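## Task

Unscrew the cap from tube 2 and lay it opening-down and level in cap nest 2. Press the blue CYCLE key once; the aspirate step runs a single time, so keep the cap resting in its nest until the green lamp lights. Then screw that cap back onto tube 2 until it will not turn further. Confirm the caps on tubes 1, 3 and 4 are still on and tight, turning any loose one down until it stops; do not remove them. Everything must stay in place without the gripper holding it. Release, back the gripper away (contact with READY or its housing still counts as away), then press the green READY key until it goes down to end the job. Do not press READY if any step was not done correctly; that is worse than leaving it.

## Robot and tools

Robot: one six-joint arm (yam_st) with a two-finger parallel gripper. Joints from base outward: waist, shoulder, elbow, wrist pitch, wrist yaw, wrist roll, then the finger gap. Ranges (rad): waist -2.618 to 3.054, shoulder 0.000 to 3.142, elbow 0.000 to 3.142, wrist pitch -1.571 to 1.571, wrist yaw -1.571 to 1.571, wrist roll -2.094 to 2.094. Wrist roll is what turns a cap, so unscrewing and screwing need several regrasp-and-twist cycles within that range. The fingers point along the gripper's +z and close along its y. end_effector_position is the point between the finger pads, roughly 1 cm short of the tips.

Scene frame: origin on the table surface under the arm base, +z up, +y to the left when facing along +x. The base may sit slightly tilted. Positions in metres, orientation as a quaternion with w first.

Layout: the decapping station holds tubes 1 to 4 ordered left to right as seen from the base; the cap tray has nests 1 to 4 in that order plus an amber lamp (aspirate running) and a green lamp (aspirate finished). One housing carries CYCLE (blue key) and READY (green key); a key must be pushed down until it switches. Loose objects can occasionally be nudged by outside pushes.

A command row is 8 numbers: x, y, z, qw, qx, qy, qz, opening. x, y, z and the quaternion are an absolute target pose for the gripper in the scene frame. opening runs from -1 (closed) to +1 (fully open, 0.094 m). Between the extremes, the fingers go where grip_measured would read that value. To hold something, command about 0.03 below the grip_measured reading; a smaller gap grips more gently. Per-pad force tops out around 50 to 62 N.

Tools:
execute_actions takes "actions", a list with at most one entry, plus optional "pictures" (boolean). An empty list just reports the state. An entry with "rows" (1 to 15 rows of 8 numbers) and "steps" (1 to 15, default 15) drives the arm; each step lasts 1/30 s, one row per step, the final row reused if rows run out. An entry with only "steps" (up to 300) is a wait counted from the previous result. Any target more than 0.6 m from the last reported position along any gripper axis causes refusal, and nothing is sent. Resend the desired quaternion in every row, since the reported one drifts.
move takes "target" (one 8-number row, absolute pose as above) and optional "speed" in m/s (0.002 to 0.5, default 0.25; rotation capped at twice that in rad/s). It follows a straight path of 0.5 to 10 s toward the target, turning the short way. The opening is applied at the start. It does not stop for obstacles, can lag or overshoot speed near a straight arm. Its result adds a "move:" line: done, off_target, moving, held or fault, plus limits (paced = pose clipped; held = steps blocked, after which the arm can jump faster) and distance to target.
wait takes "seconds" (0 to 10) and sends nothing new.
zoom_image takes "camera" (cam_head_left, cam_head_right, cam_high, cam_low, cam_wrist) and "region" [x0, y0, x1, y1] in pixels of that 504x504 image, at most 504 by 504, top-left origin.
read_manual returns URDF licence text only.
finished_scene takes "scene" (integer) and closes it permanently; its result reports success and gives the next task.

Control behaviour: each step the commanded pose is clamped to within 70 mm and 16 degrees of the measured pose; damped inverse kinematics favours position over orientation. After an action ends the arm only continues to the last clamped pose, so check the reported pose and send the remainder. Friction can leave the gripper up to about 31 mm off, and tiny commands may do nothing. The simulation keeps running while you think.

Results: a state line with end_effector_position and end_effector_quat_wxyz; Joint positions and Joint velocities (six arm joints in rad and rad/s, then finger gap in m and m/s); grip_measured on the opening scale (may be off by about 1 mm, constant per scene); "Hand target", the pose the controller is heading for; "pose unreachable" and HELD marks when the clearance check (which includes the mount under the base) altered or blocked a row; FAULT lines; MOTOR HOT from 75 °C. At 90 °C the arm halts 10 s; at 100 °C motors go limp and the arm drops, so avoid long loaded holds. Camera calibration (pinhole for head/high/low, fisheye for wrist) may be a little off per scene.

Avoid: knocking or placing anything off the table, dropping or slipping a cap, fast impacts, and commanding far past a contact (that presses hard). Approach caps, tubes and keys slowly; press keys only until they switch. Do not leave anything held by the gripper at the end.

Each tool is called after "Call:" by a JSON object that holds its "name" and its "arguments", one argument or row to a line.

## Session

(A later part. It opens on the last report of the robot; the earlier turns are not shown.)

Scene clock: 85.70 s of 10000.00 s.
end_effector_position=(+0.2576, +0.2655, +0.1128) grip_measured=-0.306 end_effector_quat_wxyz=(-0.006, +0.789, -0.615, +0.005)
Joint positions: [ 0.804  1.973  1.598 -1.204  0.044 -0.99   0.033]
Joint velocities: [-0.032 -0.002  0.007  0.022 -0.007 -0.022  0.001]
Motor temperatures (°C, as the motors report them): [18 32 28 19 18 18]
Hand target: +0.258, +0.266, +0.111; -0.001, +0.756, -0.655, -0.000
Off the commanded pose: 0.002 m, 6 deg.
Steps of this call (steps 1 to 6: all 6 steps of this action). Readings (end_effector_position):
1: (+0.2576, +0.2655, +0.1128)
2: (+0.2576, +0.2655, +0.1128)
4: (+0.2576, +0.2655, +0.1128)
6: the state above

Call:
{"name": "execute_actions", "arguments": {
  "actions": [
    {"rows":[[0.2575,0.2665,0.113,0,-0.789,0.615,0,0.0],[0.2575,0.2665,0.113,0,-0.789,0.615,0,0.0],[0.2575,0.2665,0.113,0,-0.789,0.615,0,0.0],[0.2575,0.2665,0.113,0,-0.789,0.615,0,0.0],[0.2575,0.2665,0.125,0,-0.789,0.615,0,0.0],[0.2575,0.2665,0.135,0,-0.789,0.615,0,0.0],[0.2575,0.2665,0.145,0,-0.789,0.615,0,0.0],[0.2575,0.2665,0.155,0,-0.789,0.615,0,0.0],[0.2575,0.2665,0.165,0,-0.789,0.615,0,0.0]],"steps":15}
  ],
  "pictures": false
}}

Call:
{"name": "move", "arguments": {
  "target": [0.35,-0.098,0.115,0,0.1994,0.9799,0,-0.1],
  "speed": 0.4
}}

Call:
{"name": "move", "arguments": {
  "target": [0.352,-0.099,0.04,0,0.1994,0.9799,0,-0.1],
  "speed": 0.12
}}

Scene clock: 87.90 s of 10000.00 s.
end_effector_position=(+0.2673, +0.2738, +0.1659) grip_measured=-0.002 end_effector_quat_wxyz=(-0.027, +0.789, -0.614, +0.006)
Joint positions: [ 0.804  1.98   1.818 -1.373  0.043 -0.991  0.047]
Joint velocities: [-0.007  0.007  0.017 -0.227  0.037  0.022  0.   ]
Motor temperatures (°C, as the motors report them): [18 33 28 19 18 18]
Hand target: +0.258, +0.267, +0.165; -0.001, +0.789, -0.615, +0.000
Off the commanded pose: 0.012 m, 3 deg.
Steps of this call (steps 1 to 51: nothing new was sent; steps 52 to 66: all 15 steps of this action). Readings (end_effector_position):
52: (+0.2576, +0.2657, +0.1131)
53: (+0.2576, +0.2657, +0.1134)
55: (+0.2575, +0.2656, +0.1136)
59: (+0.2605, +0.2680, +0.1305)
66: the state above

Scene clock: 91.70 s of 10000.00 s.
end_effector_position=(+0.3482, -0.0976, +0.1151) grip_measured=-0.098 end_effector_quat_wxyz=(-0.006, +0.193, +0.981, +0.003)
Joint positions: [-0.274  1.903  1.572 -1.23   0.03   0.137  0.042]
Joint velocities: [ 0.007 -0.007 -0.002 -0.051  0.007  0.037  0.001]
Motor temperatures (°C, as the motors report them): [18 33 28 19 18 18]
Hand target: +0.355, -0.098, +0.115; +0.001, +0.200, +0.980, +0.006
Off the commanded pose: 0.002 m, 1 deg.
move: done
camera_calibration (this result's frames):
cam_wrist: T_world_to_cam=[[-0.178778, -0.983651, 0.0216782, -0.0411047], [-0.812066, 0.159961, 0.561214, 0.264293], [-0.555506, 0.0827285, -0.827387, 0.393456], [0, 0, 0, 1]] pos_world=[0.425843, -0.115259, 0.178106]

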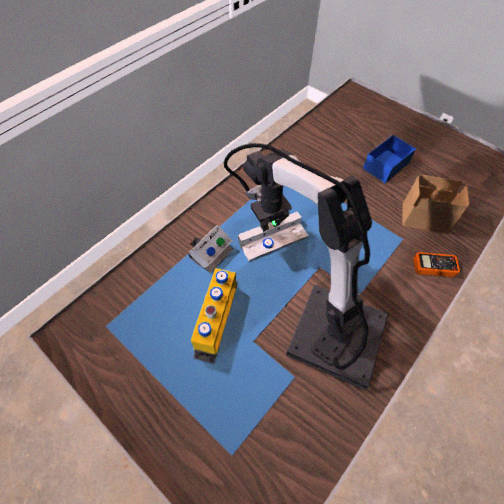

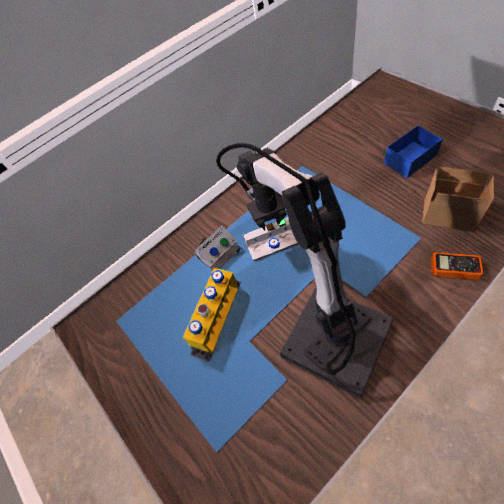

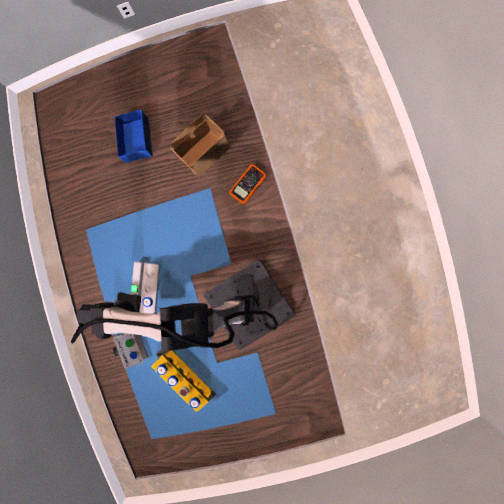

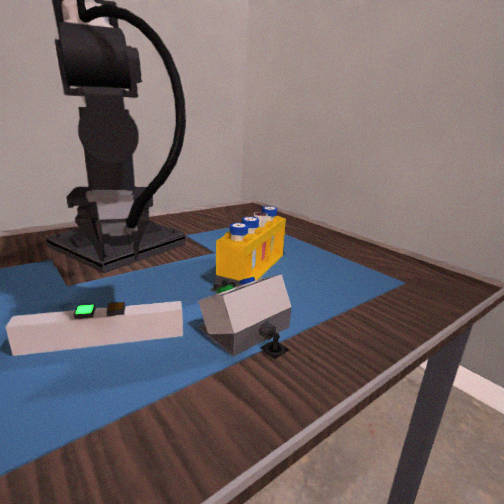

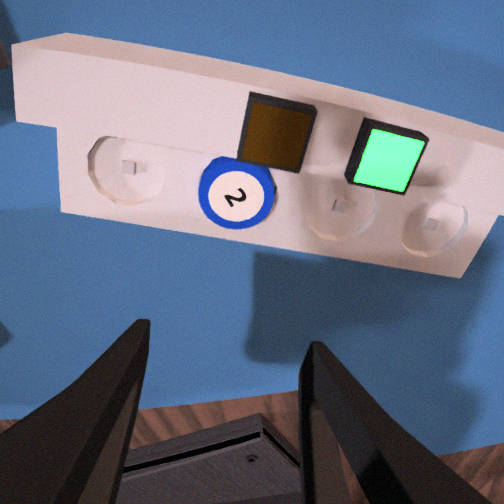

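Scene clock: 92.93 s of 10000.00 s.
end_effector_position=(+0.3515, -0.0959, +0.0454) grip_measured=-0.098 end_effector_quat_wxyz=(+0.001, +0.193, +0.981, +0.002)
Joint positions: [-0.274  1.965  1.374 -0.956  0.03   0.137  0.042]
Joint velocities: [ 0.007 -0.017  0.012 -0.022 -0.007  0.022  0.001]
Motor temperatures (°C, as the motors report them): [18 33 28 19 18 18]
Hand target: +0.350, -0.099, +0.040; -0.000, +0.199, +0.980, +0.000
Off the commanded pose: 0.006 m, 1 deg.
move: done
camera_calibration (this result's frames):
cam_wrist: T_world_to_cam=[[-0.179519, -0.983494, 0.0226159, -0.0371429], [-0.819175, 0.162176, 0.550138, 0.30905], [-0.544725, 0.0802339, -0.834768, 0.333737], [0, 0, 0, 1]] pos_world=[0.428293, -0.113427, 0.109413]

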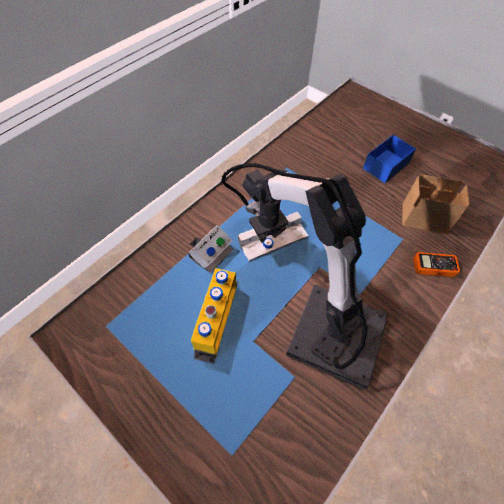

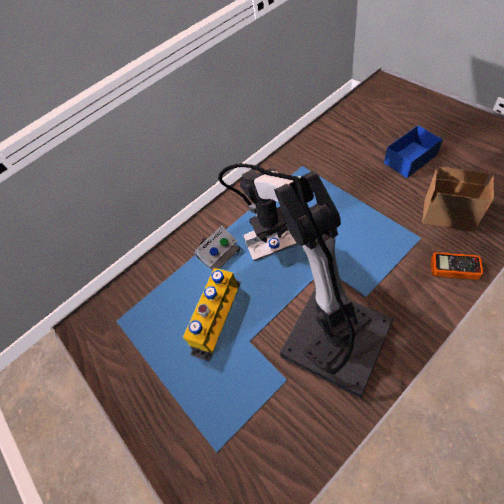

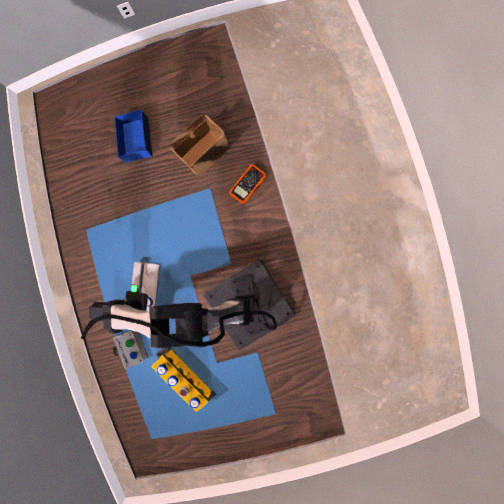

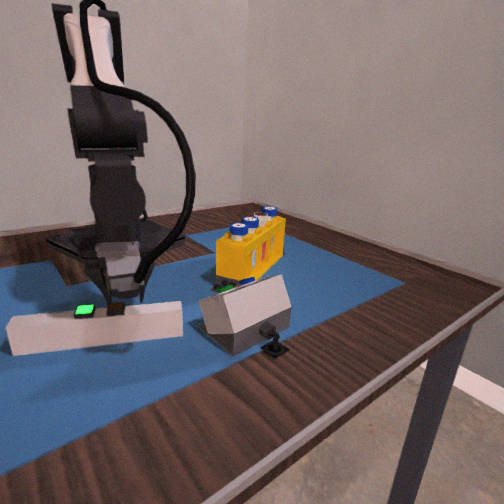

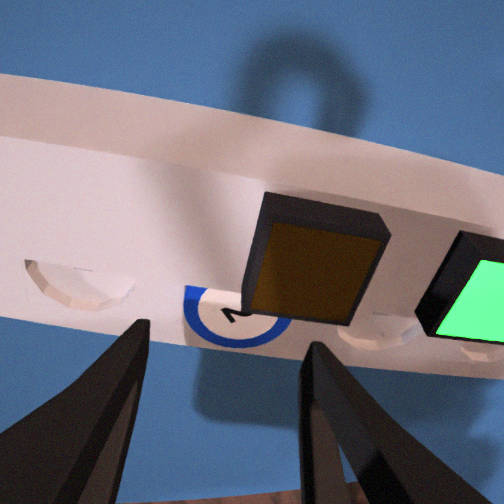

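Call:
{"name": "move", "arguments": {
  "target": [0.353,-0.1015,0.013,0,0.1994,0.9799,0,-0.1],
  "speed": 0.04
}}

Scene clock: 94.53 s of 10000.00 s.
end_effector_position=(+0.3551, -0.0987, +0.0205) grip_measured=-0.098 end_effector_quat_wxyz=(+0.004, +0.196, +0.981, +0.002)
Joint positions: [-0.282  2.012  1.336 -0.865  0.03   0.137  0.042]
Joint velocities: [-0.017 -0.022 -0.012  0.037  0.051 -0.022  0.   ]
Motor temperatures (°C, as the motors report them): [18 33 28 19 18 18]
Hand target: +0.352, -0.101, +0.013; -0.000, +0.199, +0.980, +0.000
Off the commanded pose: 0.008 m, 1 deg.
move: done
camera_calibration (this result's frames):
cam_wrist: T_world_to_cam=[[-0.187016, -0.982082, 0.0232288, -0.0358935], [-0.821417, 0.169302, 0.54462, 0.327801], [-0.538794, 0.082772, -0.838361, 0.313408], [0, 0, 0, 1]] pos_world=[0.431411, -0.116689, 0.0850562]

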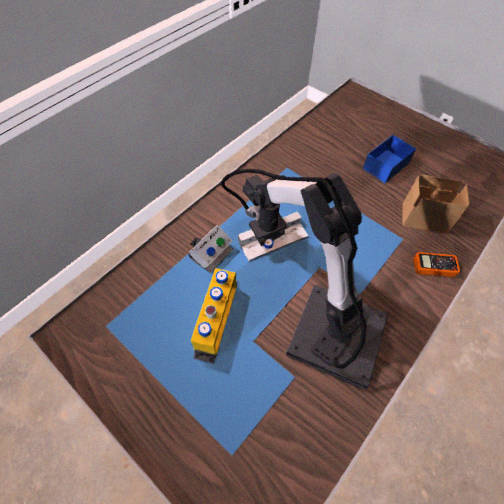

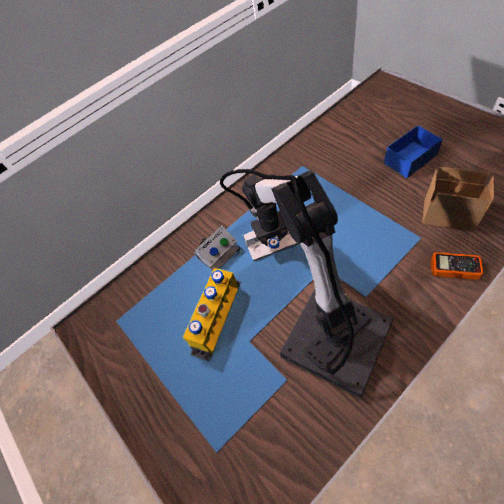

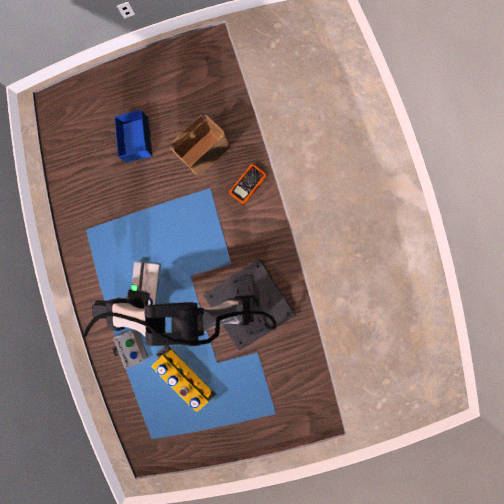

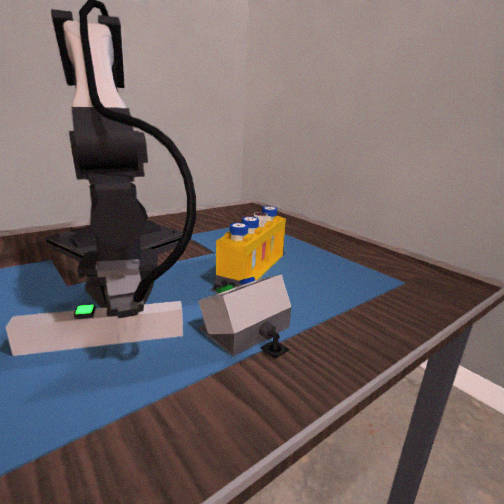

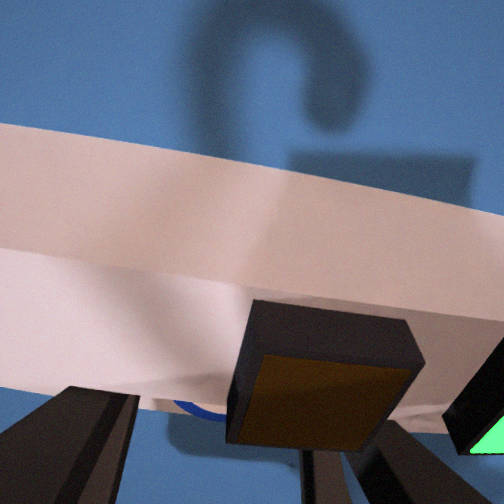

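Call:
{"name": "execute_actions", "arguments": {
  "actions": [
    {"rows":[[0.354,-0.099,0.017,0,0.1994,0.9799,0,-0.345]],"steps":8}
  ],
  "pictures": false
}}

Call:
{"name": "move", "arguments": {
  "target": [0.345,-0.09,0.165,0,0.0,1,0,-0.345],
  "speed": 0.15
}}

Call:
{"name": "move", "arguments": {
  "target": [0.282,0.221,0.16,0,-0.9703,0.2419,0,-0.345],
  "speed": 0.4
}}

Call:
{"name": "move", "arguments": {
  "target": [0.283,0.2195,0.132,0,-0.9703,0.2419,0,-0.345],
  "speed": 0.05
}}

Scene clock: 96.03 s of 10000.00 s.
end_effector_position=(+0.3553, -0.0998, +0.0205) grip_measured=-0.324 end_effector_quat_wxyz=(+0.005, +0.197, +0.980, -0.001)
Joint positions: [-0.282  2.012  1.336 -0.863  0.036  0.137  0.032]
Joint velocities: [-0.007  0.002  0.007 -0.007  0.051 -0.022 -0.   ]
Motor temperatures (°C, as the motors report them): [18 33 28 19 18 18]
Hand target: +0.354, -0.099, +0.017; +0.000, +0.199, +0.980, -0.000
Off the commanded pose: 0.004 m, 1 deg.
Steps of this call (steps 1 to 37: nothing new was sent; steps 38 to 45: all 8 steps of this action). Readings (end_effector_position):
38: (+0.3556, -0.0988, +0.0205)
39: (+0.3553, -0.0998, +0.0205)
41: (+0.3553, -0.0998, +0.0205)
45: the state above

Scene clock: 98.20 s of 10000.00 s.
end_effector_position=(+0.3460, -0.0931, +0.1547) grip_measured=-0.324 end_effector_quat_wxyz=(-0.011, +0.009, +1.000, +0.002)
Joint positions: [-0.257  1.896  1.718 -1.395  0.036 -0.214  0.032]
Joint velocities: [-0.022 -0.007 -0.012 -0.037  0.022 -0.051  0.001]
Motor temperatures (°C, as the motors report them): [18 33 28 19 18 18]
Hand target: +0.347, -0.091, +0.165; -0.000, +0.000, +1.000, -0.000
Off the commanded pose: 0.011 m, 2 deg.
move: off_target
camera_calibration (this result's frames):
cam_wrist: T_world_to_cam=[[0.188164, -0.98196, 0.0186803, -0.16435], [-0.809667, -0.144327, 0.568866, 0.209231], [-0.555908, -0.122165, -0.822218, 0.404941], [0, 0, 0, 1]] pos_world=[0.425442, -0.0817182, 0.216996]

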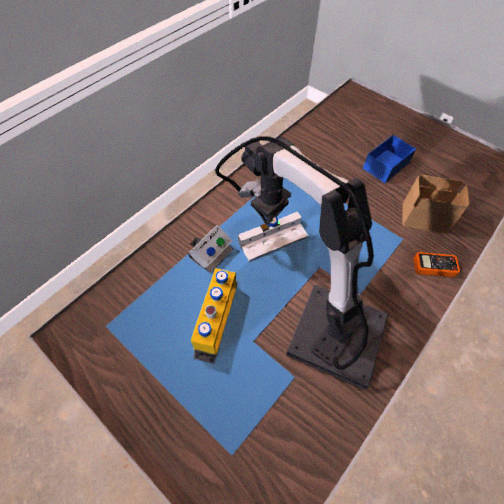

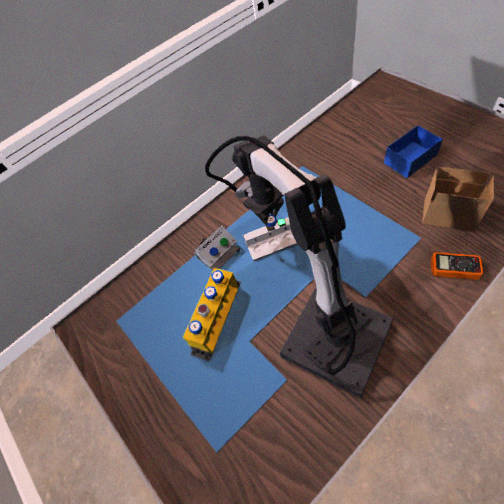

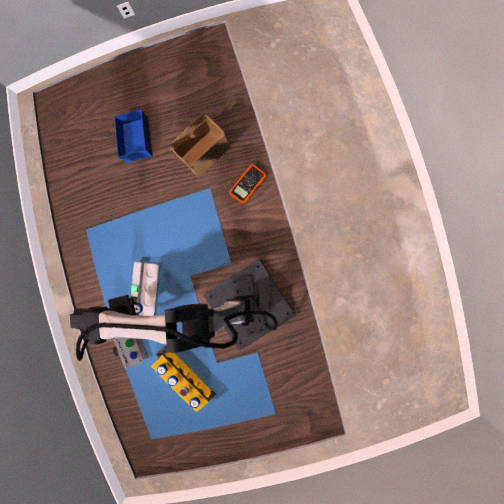

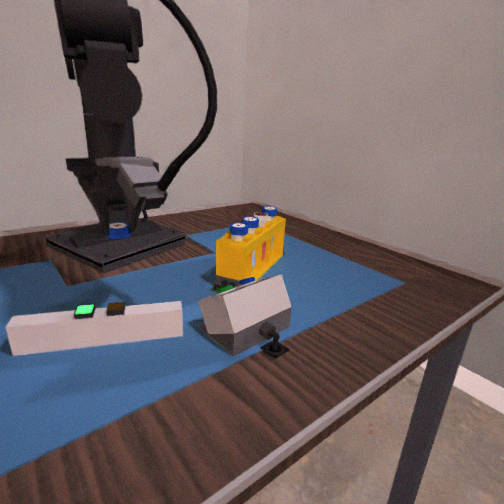

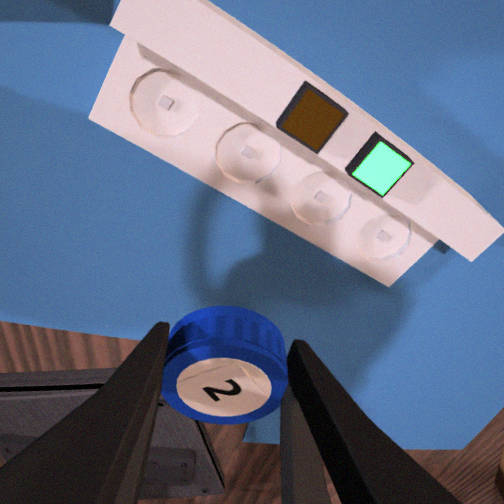

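Scene clock: 102.13 s of 10000.00 s.
end_effector_position=(+0.2779, +0.2192, +0.1602) grip_measured=-0.324 end_effector_quat_wxyz=(+0.002, +0.968, -0.250, +0.004)
Joint positions: [ 0.68   1.908  1.704 -1.382  0.047 -1.931  0.032]
Joint velocities: [ 0.007 -0.017  0.007 -0.022  0.007 -0.051 -0.   ]
Motor temperatures (°C, as the motors report them): [18 33 28 19 18 18]
Hand target: +0.277, +0.221, +0.160; +0.005, +0.970, -0.242, -0.000
Off the commanded pose: 0.004 m, 1 deg.
move: done
camera_calibration (this result's frames):
cam_wrist: T_world_to_cam=[[0.293922, 0.955548, 0.0232179, -0.299751], [0.788512, -0.256128, 0.559149, -0.222041], [0.54024, -0.146038, -0.828742, 0.111318], [0, 0, 0, 1]] pos_world=[0.203047, 0.245812, 0.223367]

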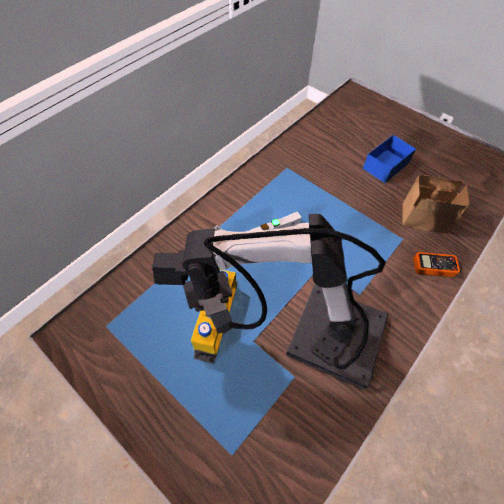

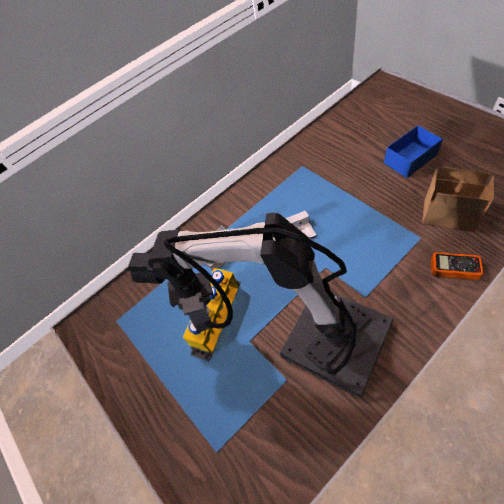

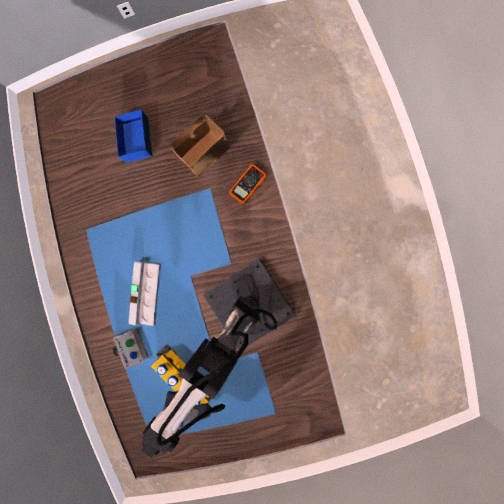

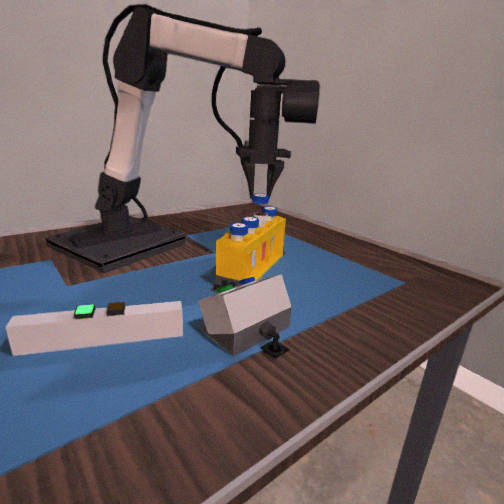

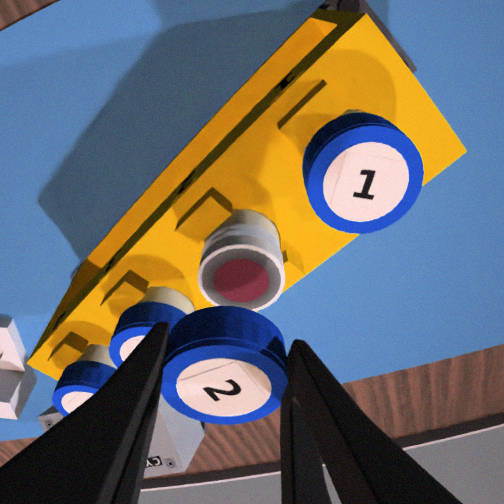

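Scene clock: 103.13 s of 10000.00 s.
end_effector_position=(+0.2820, +0.2198, +0.1407) grip_measured=-0.324 end_effector_quat_wxyz=(-0.003, +0.970, -0.244, +0.008)
Joint positions: [ 0.671  1.908  1.627 -1.291  0.046 -1.953  0.032]
Joint velocities: [-0.002 -0.007 -0.007  0.022  0.066 -0.022 -0.   ]
Motor temperatures (°C, as the motors report them): [18 33 28 19 18 18]
Hand target: +0.282, +0.219, +0.132; -0.000, +0.970, -0.242, -0.000
Off the commanded pose: 0.009 m, 1 deg.
move: done
camera_calibration (this result's frames):
cam_wrist: T_world_to_cam=[[0.280969, 0.959102, 0.0343425, -0.299761], [0.786616, -0.250644, 0.56428, -0.215566], [0.54981, -0.131531, -0.824869, 0.0866227], [0, 0, 0, 1]] pos_world=[0.206166, 0.244865, 0.203387]

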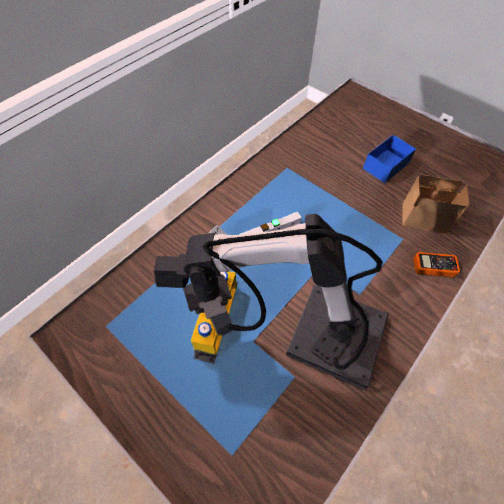

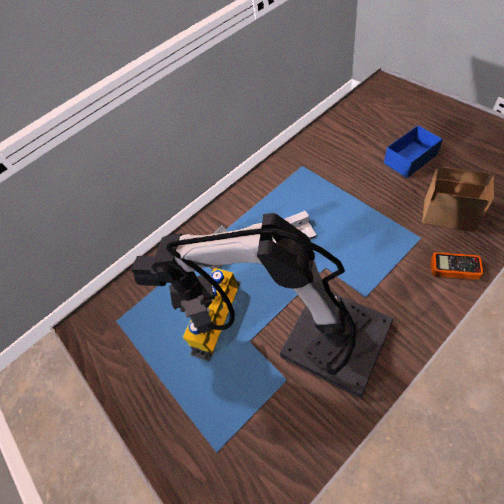

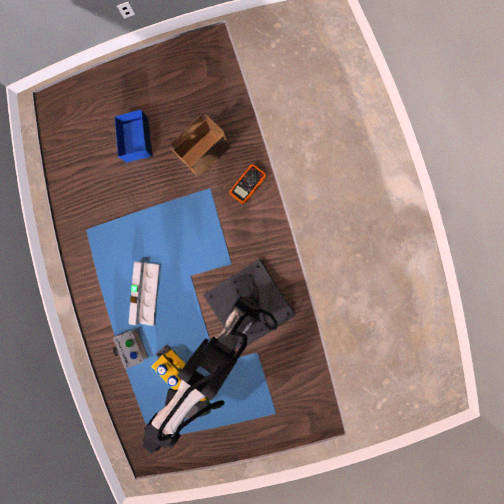

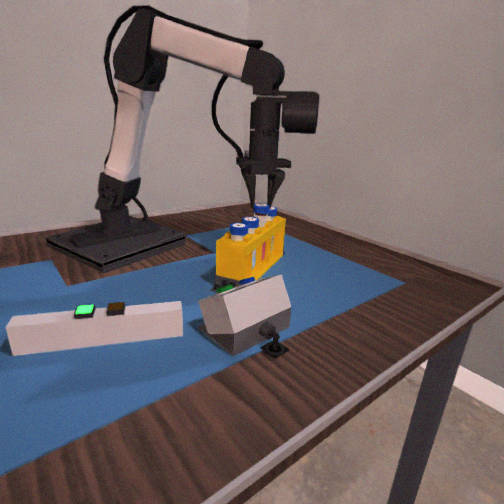

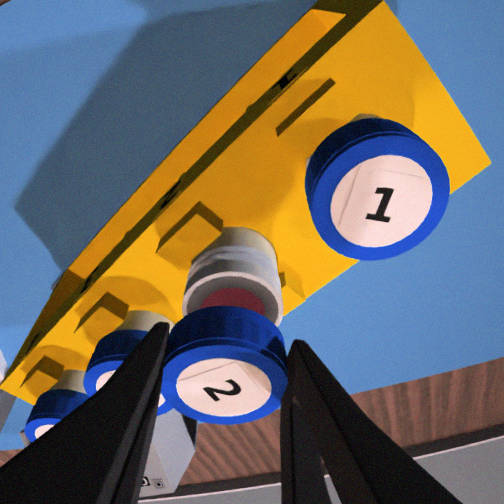

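Call:
{"name": "zoom_image", "arguments": {
  "camera": "cam_wrist",
  "region": [130,210,330,440]
}}

Call:
{"name": "zoom_image", "arguments": {
  "camera": "cam_low",
  "region": [220,160,300,240]
}}

Region (130, 210, 330, 440) of cam_wrist's 504x504 image, scaled by 2.191, with more detail than that image has; it fills the left 438 columns of this view, and the rest is white.

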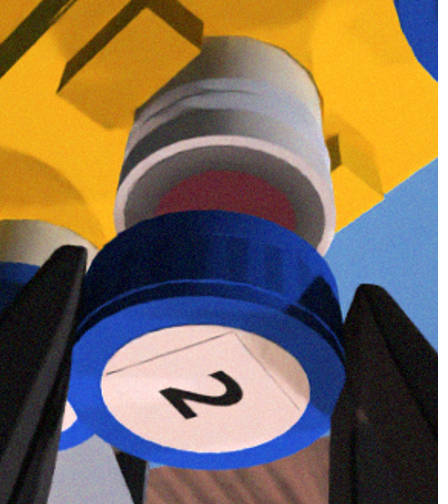

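Region (220, 160, 300, 240) of cam_low's 504x504 image, scaled by 6.300, with more detail than that image has.

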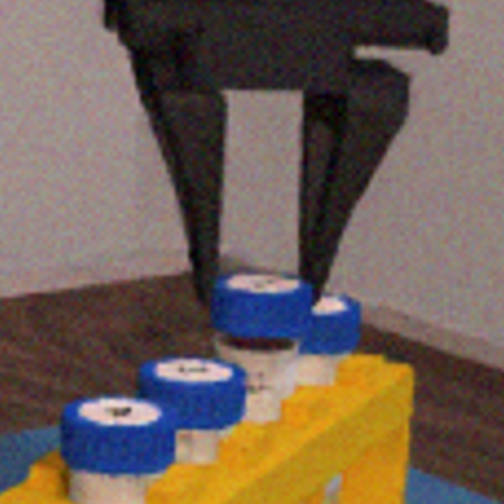

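Call:
{"name": "move", "arguments": {
  "target": [0.273,0.226,0.138,0,-0.9703,0.2419,0,-0.355],
  "speed": 0.02
}}

Scene clock: 107.73 s of 10000.00 s.
end_effector_position=(+0.2783, +0.2248, +0.1409) grip_measured=-0.324 end_effector_quat_wxyz=(-0.004, +0.971, -0.240, +0.008)
Joint positions: [ 0.688  1.908  1.627 -1.29   0.045 -1.944  0.032]
Joint velocities: [-0.027  0.012  0.002  0.037 -0.022  0.037  0.   ]
Motor temperatures (°C, as the motors report them): [18 33 28 19 18 18]
Hand target: +0.273, +0.226, +0.138; +0.000, +0.970, -0.242, +0.000
Off the commanded pose: 0.006 m, 1 deg.
move: done
camera_calibration (this result's frames):
cam_wrist: T_world_to_cam=[[0.274013, 0.96105, 0.0360394, -0.302276], [0.787695, -0.245771, 0.564919, -0.213005], [0.551773, -0.126407, -0.824359, 0.087749], [0, 0, 0, 1]] pos_world=[0.202193, 0.249244, 0.203561]

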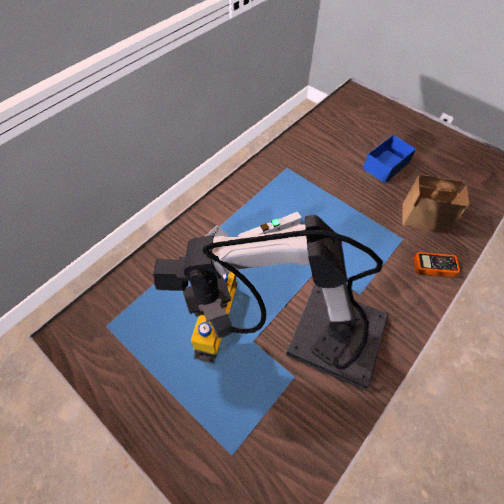

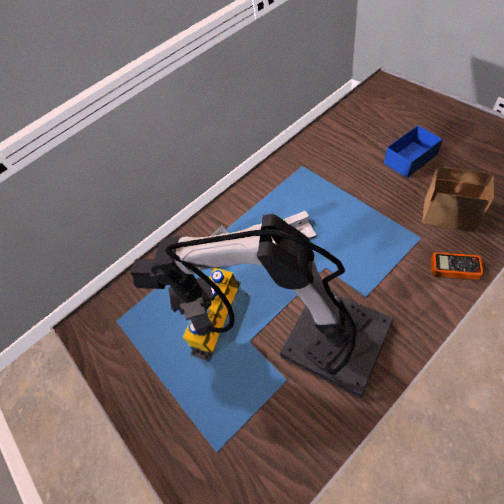

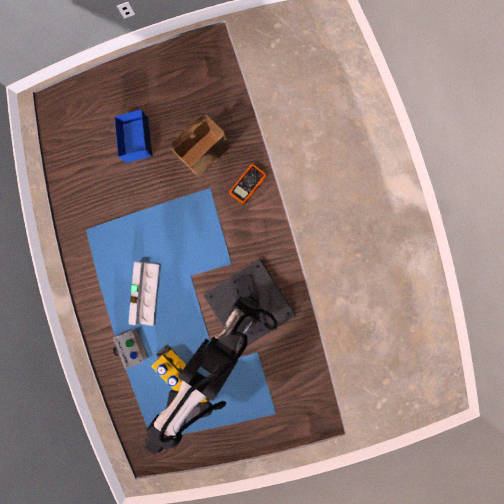

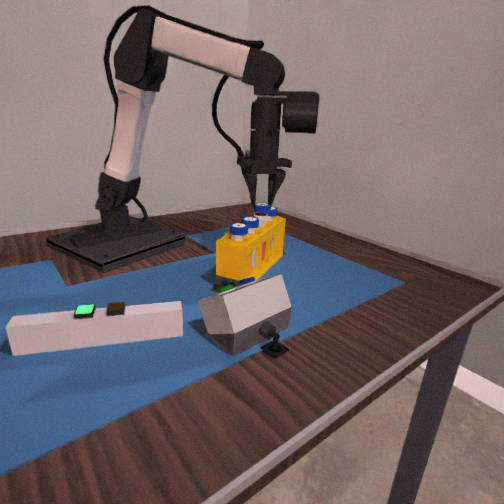

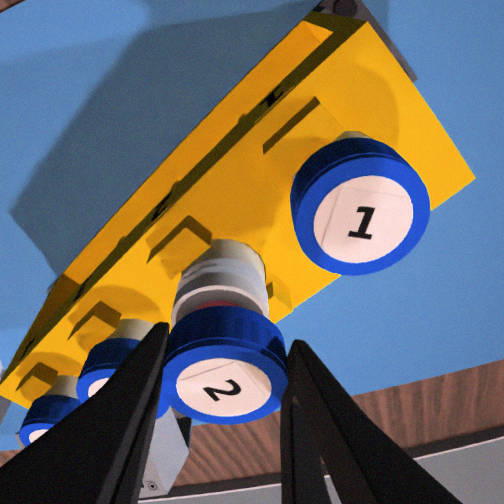

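Call:
{"name": "move", "arguments": {
  "target": [0.2755,0.228,0.138,0,-0.9026,0.4305,0,-0.355],
  "speed": 0.15
}}

Call:
{"name": "zoom_image", "arguments": {
  "camera": "cam_low",
  "region": [220,160,300,240]
}}

Scene clock: 110.53 s of 10000.00 s.
end_effector_position=(+0.2783, +0.2248, +0.1409) grip_measured=-0.324 end_effector_quat_wxyz=(-0.006, +0.904, -0.428, +0.007)
Joint positions: [ 0.688  1.908  1.627 -1.29   0.045 -1.544  0.032]
Joint velocities: [-0.007  0.012  0.007 -0.007  0.007  0.081 -0.001]
Motor temperatures (°C, as the motors report them): [18 33 28 19 18 18]
Hand target: +0.275, +0.228, +0.138; -0.000, +0.903, -0.431, +0.000
Off the commanded pose: 0.005 m, 1 deg.
move: done
camera_calibration (this result's frames):
cam_wrist: T_world_to_cam=[[0.626128, 0.778609, 0.0416105, -0.360031], [0.630309, -0.536841, 0.560814, -0.103195], [0.458993, -0.324914, -0.826896, 0.158551], [0, 0, 0, 1]] pos_world=[0.217696, 0.276439, 0.203959]

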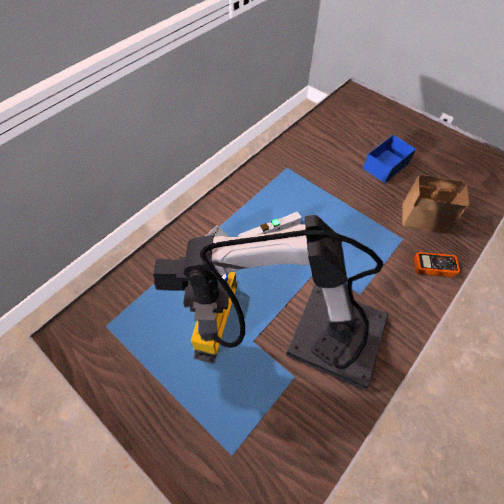

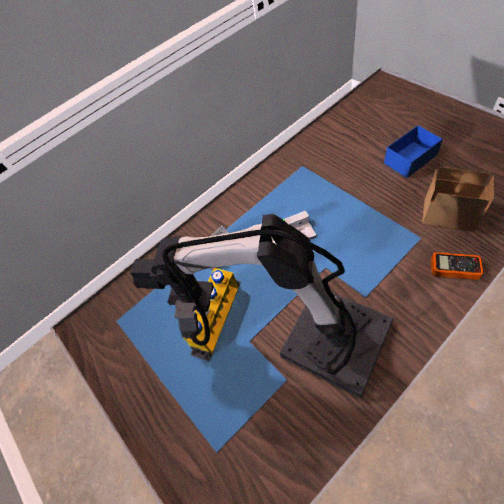

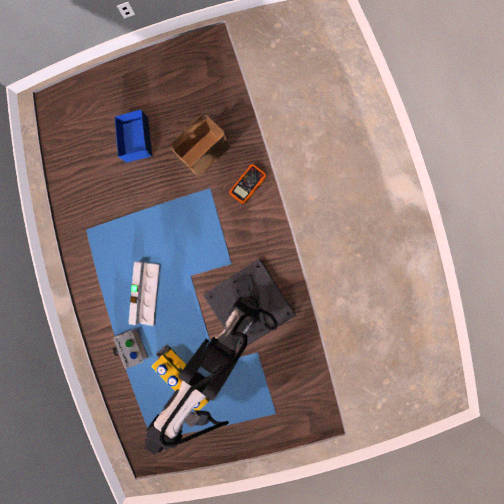

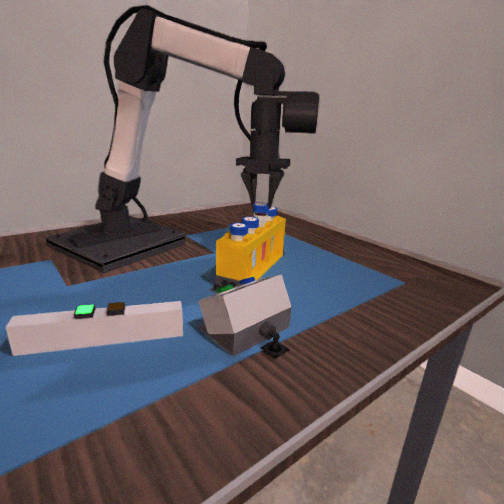

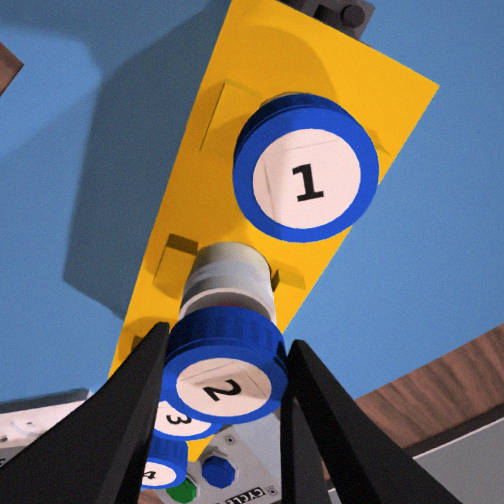

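Region (220, 160, 300, 240) of cam_low's 504x504 image, scaled by 6.300, with more detail than that image has.

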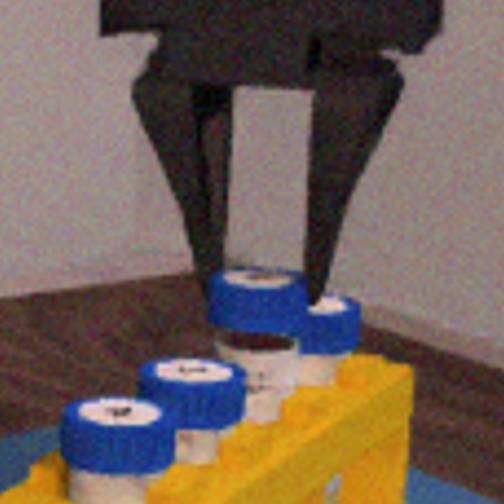

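Call:
{"name": "move", "arguments": {
  "target": [0.2745,0.229,0.130,0,-0.9026,0.4305,0,-0.355],
  "speed": 0.01
}}

Call:
{"name": "zoom_image", "arguments": {
  "camera": "cam_low",
  "region": [220,160,300,240]
}}

Scene clock: 113.37 s of 10000.00 s.
end_effector_position=(+0.2794, +0.2258, +0.1409) grip_measured=-0.324 end_effector_quat_wxyz=(-0.009, +0.902, -0.431, +0.008)
Joint positions: [ 0.688  1.908  1.627 -1.284  0.045 -1.539  0.032]
Joint velocities: [ 0.007  0.002 -0.002  0.022 -0.037 -0.081 -0.001]
Motor temperatures (°C, as the motors report them): [18 33 28 19 18 18]
Hand target: +0.274, +0.229, +0.130; +0.000, +0.903, -0.430, +0.000
Off the commanded pose: 0.012 m, 1 deg.
move: off_target
camera_calibration (this result's frames):
cam_wrist: T_world_to_cam=[[0.630246, 0.77493, 0.0476711, -0.36268], [0.624735, -0.542633, 0.561476, -0.100628], [0.460973, -0.324086, -0.826119, 0.157523], [0, 0, 0, 1]] pos_world=[0.21883, 0.277498, 0.203923]

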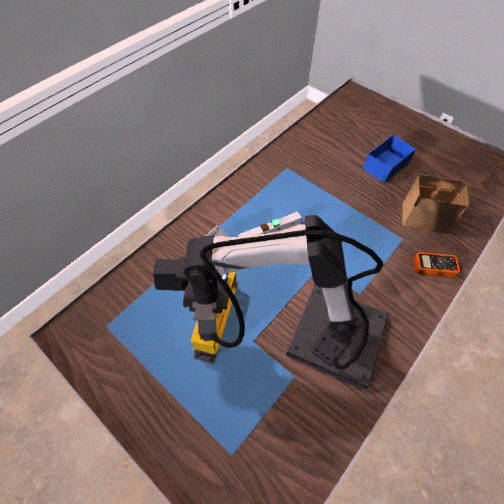

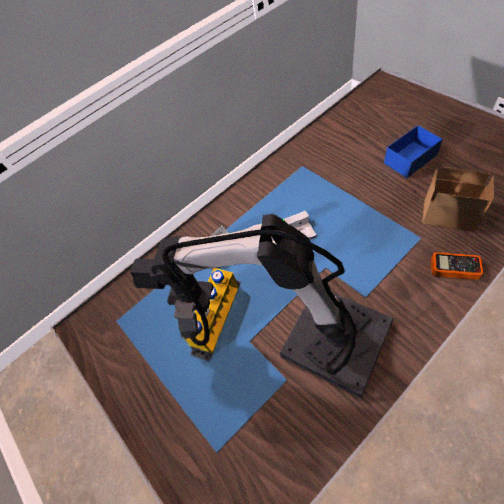

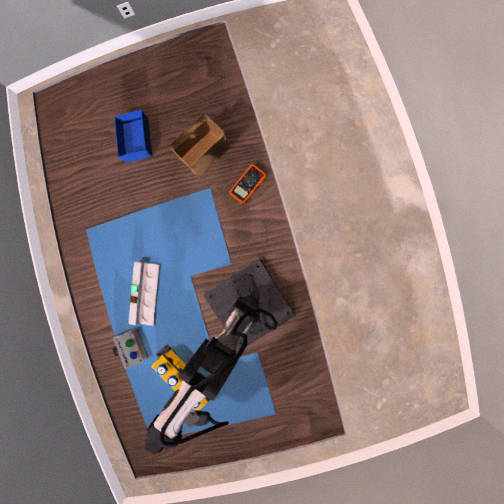

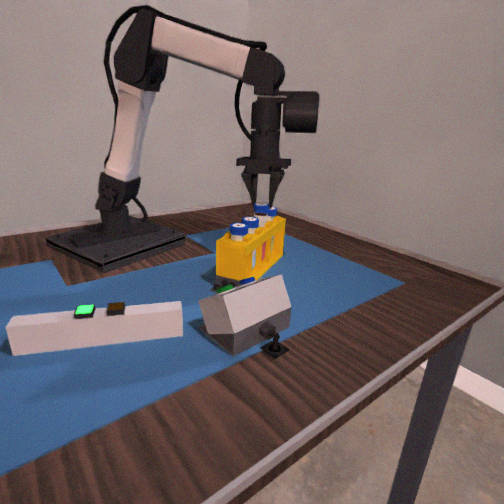

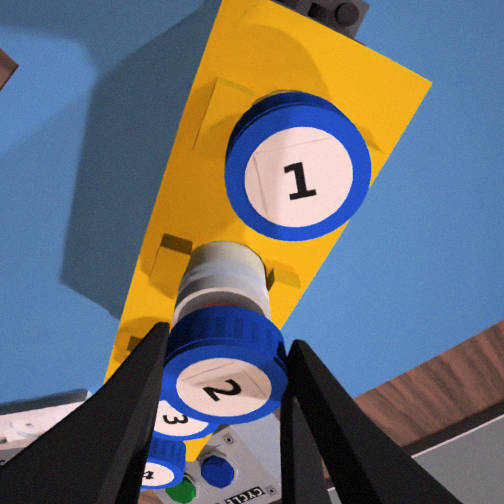

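Region (220, 160, 300, 240) of cam_low's 504x504 image, scaled by 6.300, with more detail than that image has.

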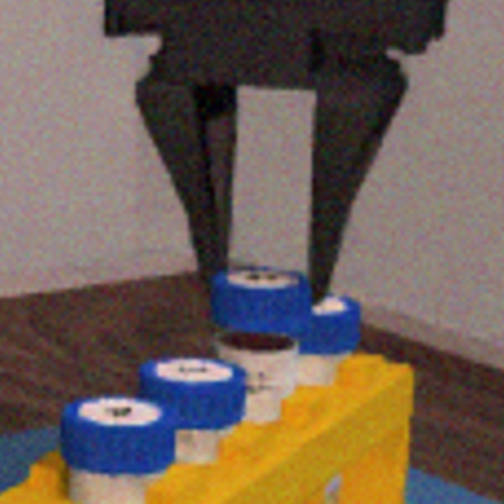

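Call:
{"name": "execute_actions", "arguments": {
  "actions": [
    {"rows":[[0.273,0.2305,0.127,0,-0.9026,0.4305,0,-0.355],[0.273,0.2305,0.127,0,-0.9026,0.4305,0,-0.355],[0.276,0.2275,0.130,0,-0.9026,0.4305,0,-0.355]],"steps":12}
  ]
}}

Call:
{"name": "zoom_image", "arguments": {
  "camera": "cam_low",
  "region": [220,160,300,240]
}}

Scene clock: 114.87 s of 10000.00 s.
end_effector_position=(+0.2776, +0.2261, +0.1363) grip_measured=-0.324 end_effector_quat_wxyz=(-0.004, +0.903, -0.430, +0.006)
Joint positions: [ 0.691  1.913  1.616 -1.278  0.045 -1.536  0.032]
Joint velocities: [-0.017  0.017  0.022 -0.007 -0.037 -0.051  0.001]
Motor temperatures (°C, as the motors report them): [18 33 28 19 18 18]
Hand target: +0.276, +0.227, +0.130; +0.000, +0.903, -0.431, +0.000
Off the commanded pose: 0.007 m, 1 deg.
Steps of this call (steps 1 to 33: nothing new was sent; steps 34 to 45: all 12 steps of this action). Readings (end_effector_position):
34: (+0.2793, +0.2261, +0.1401)
35: (+0.2784, +0.2261, +0.1389)
37: (+0.2776, +0.2260, +0.1370)
41: (+0.2776, +0.2261, +0.1363)
45: the state above
camera_calibration (this result's frames):
cam_wrist: T_world_to_cam=[[0.629996, 0.775659, 0.0381819, -0.360315], [0.629565, -0.538888, 0.559686, -0.0987103], [0.454701, -0.328562, -0.827825, 0.157652], [0, 0, 0, 1]] pos_world=[0.217457, 0.278086, 0.199512]

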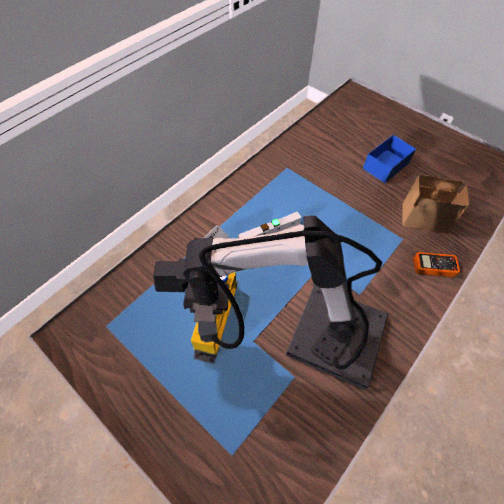

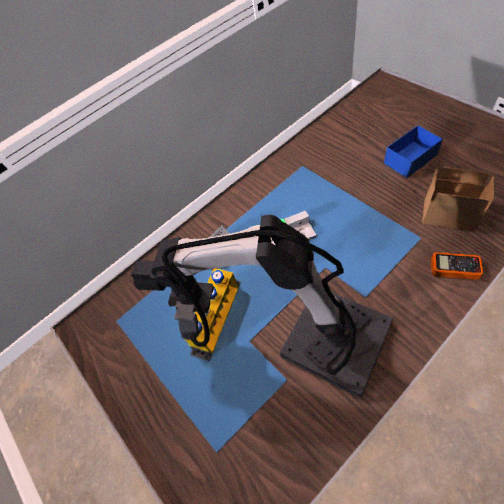

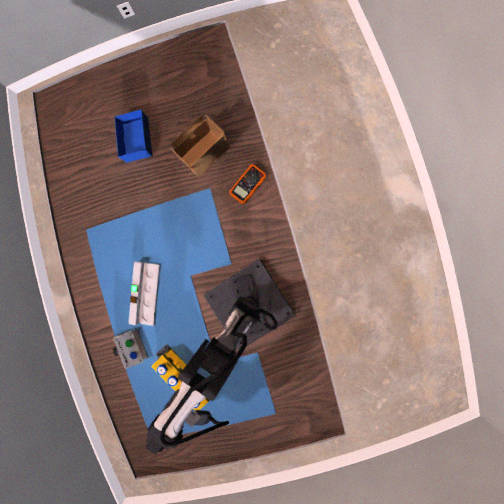

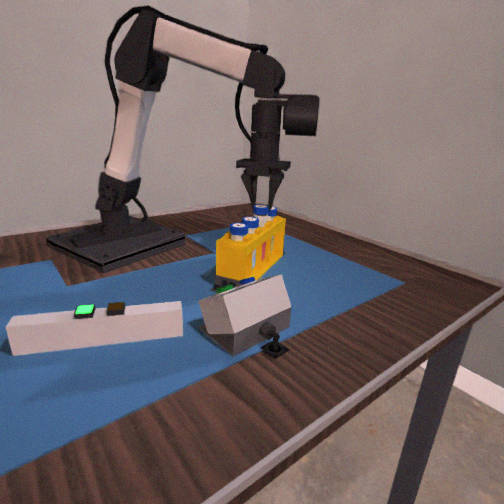

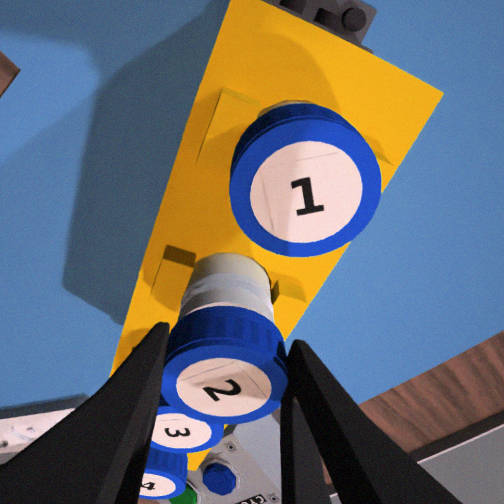

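Region (220, 160, 300, 240) of cam_low's 504x504 image, scaled by 6.300, with more detail than that image has.

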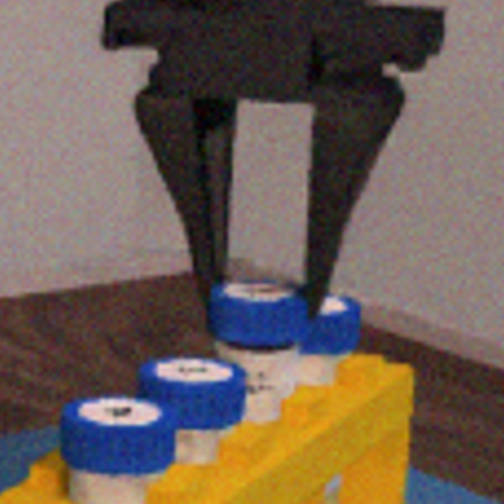

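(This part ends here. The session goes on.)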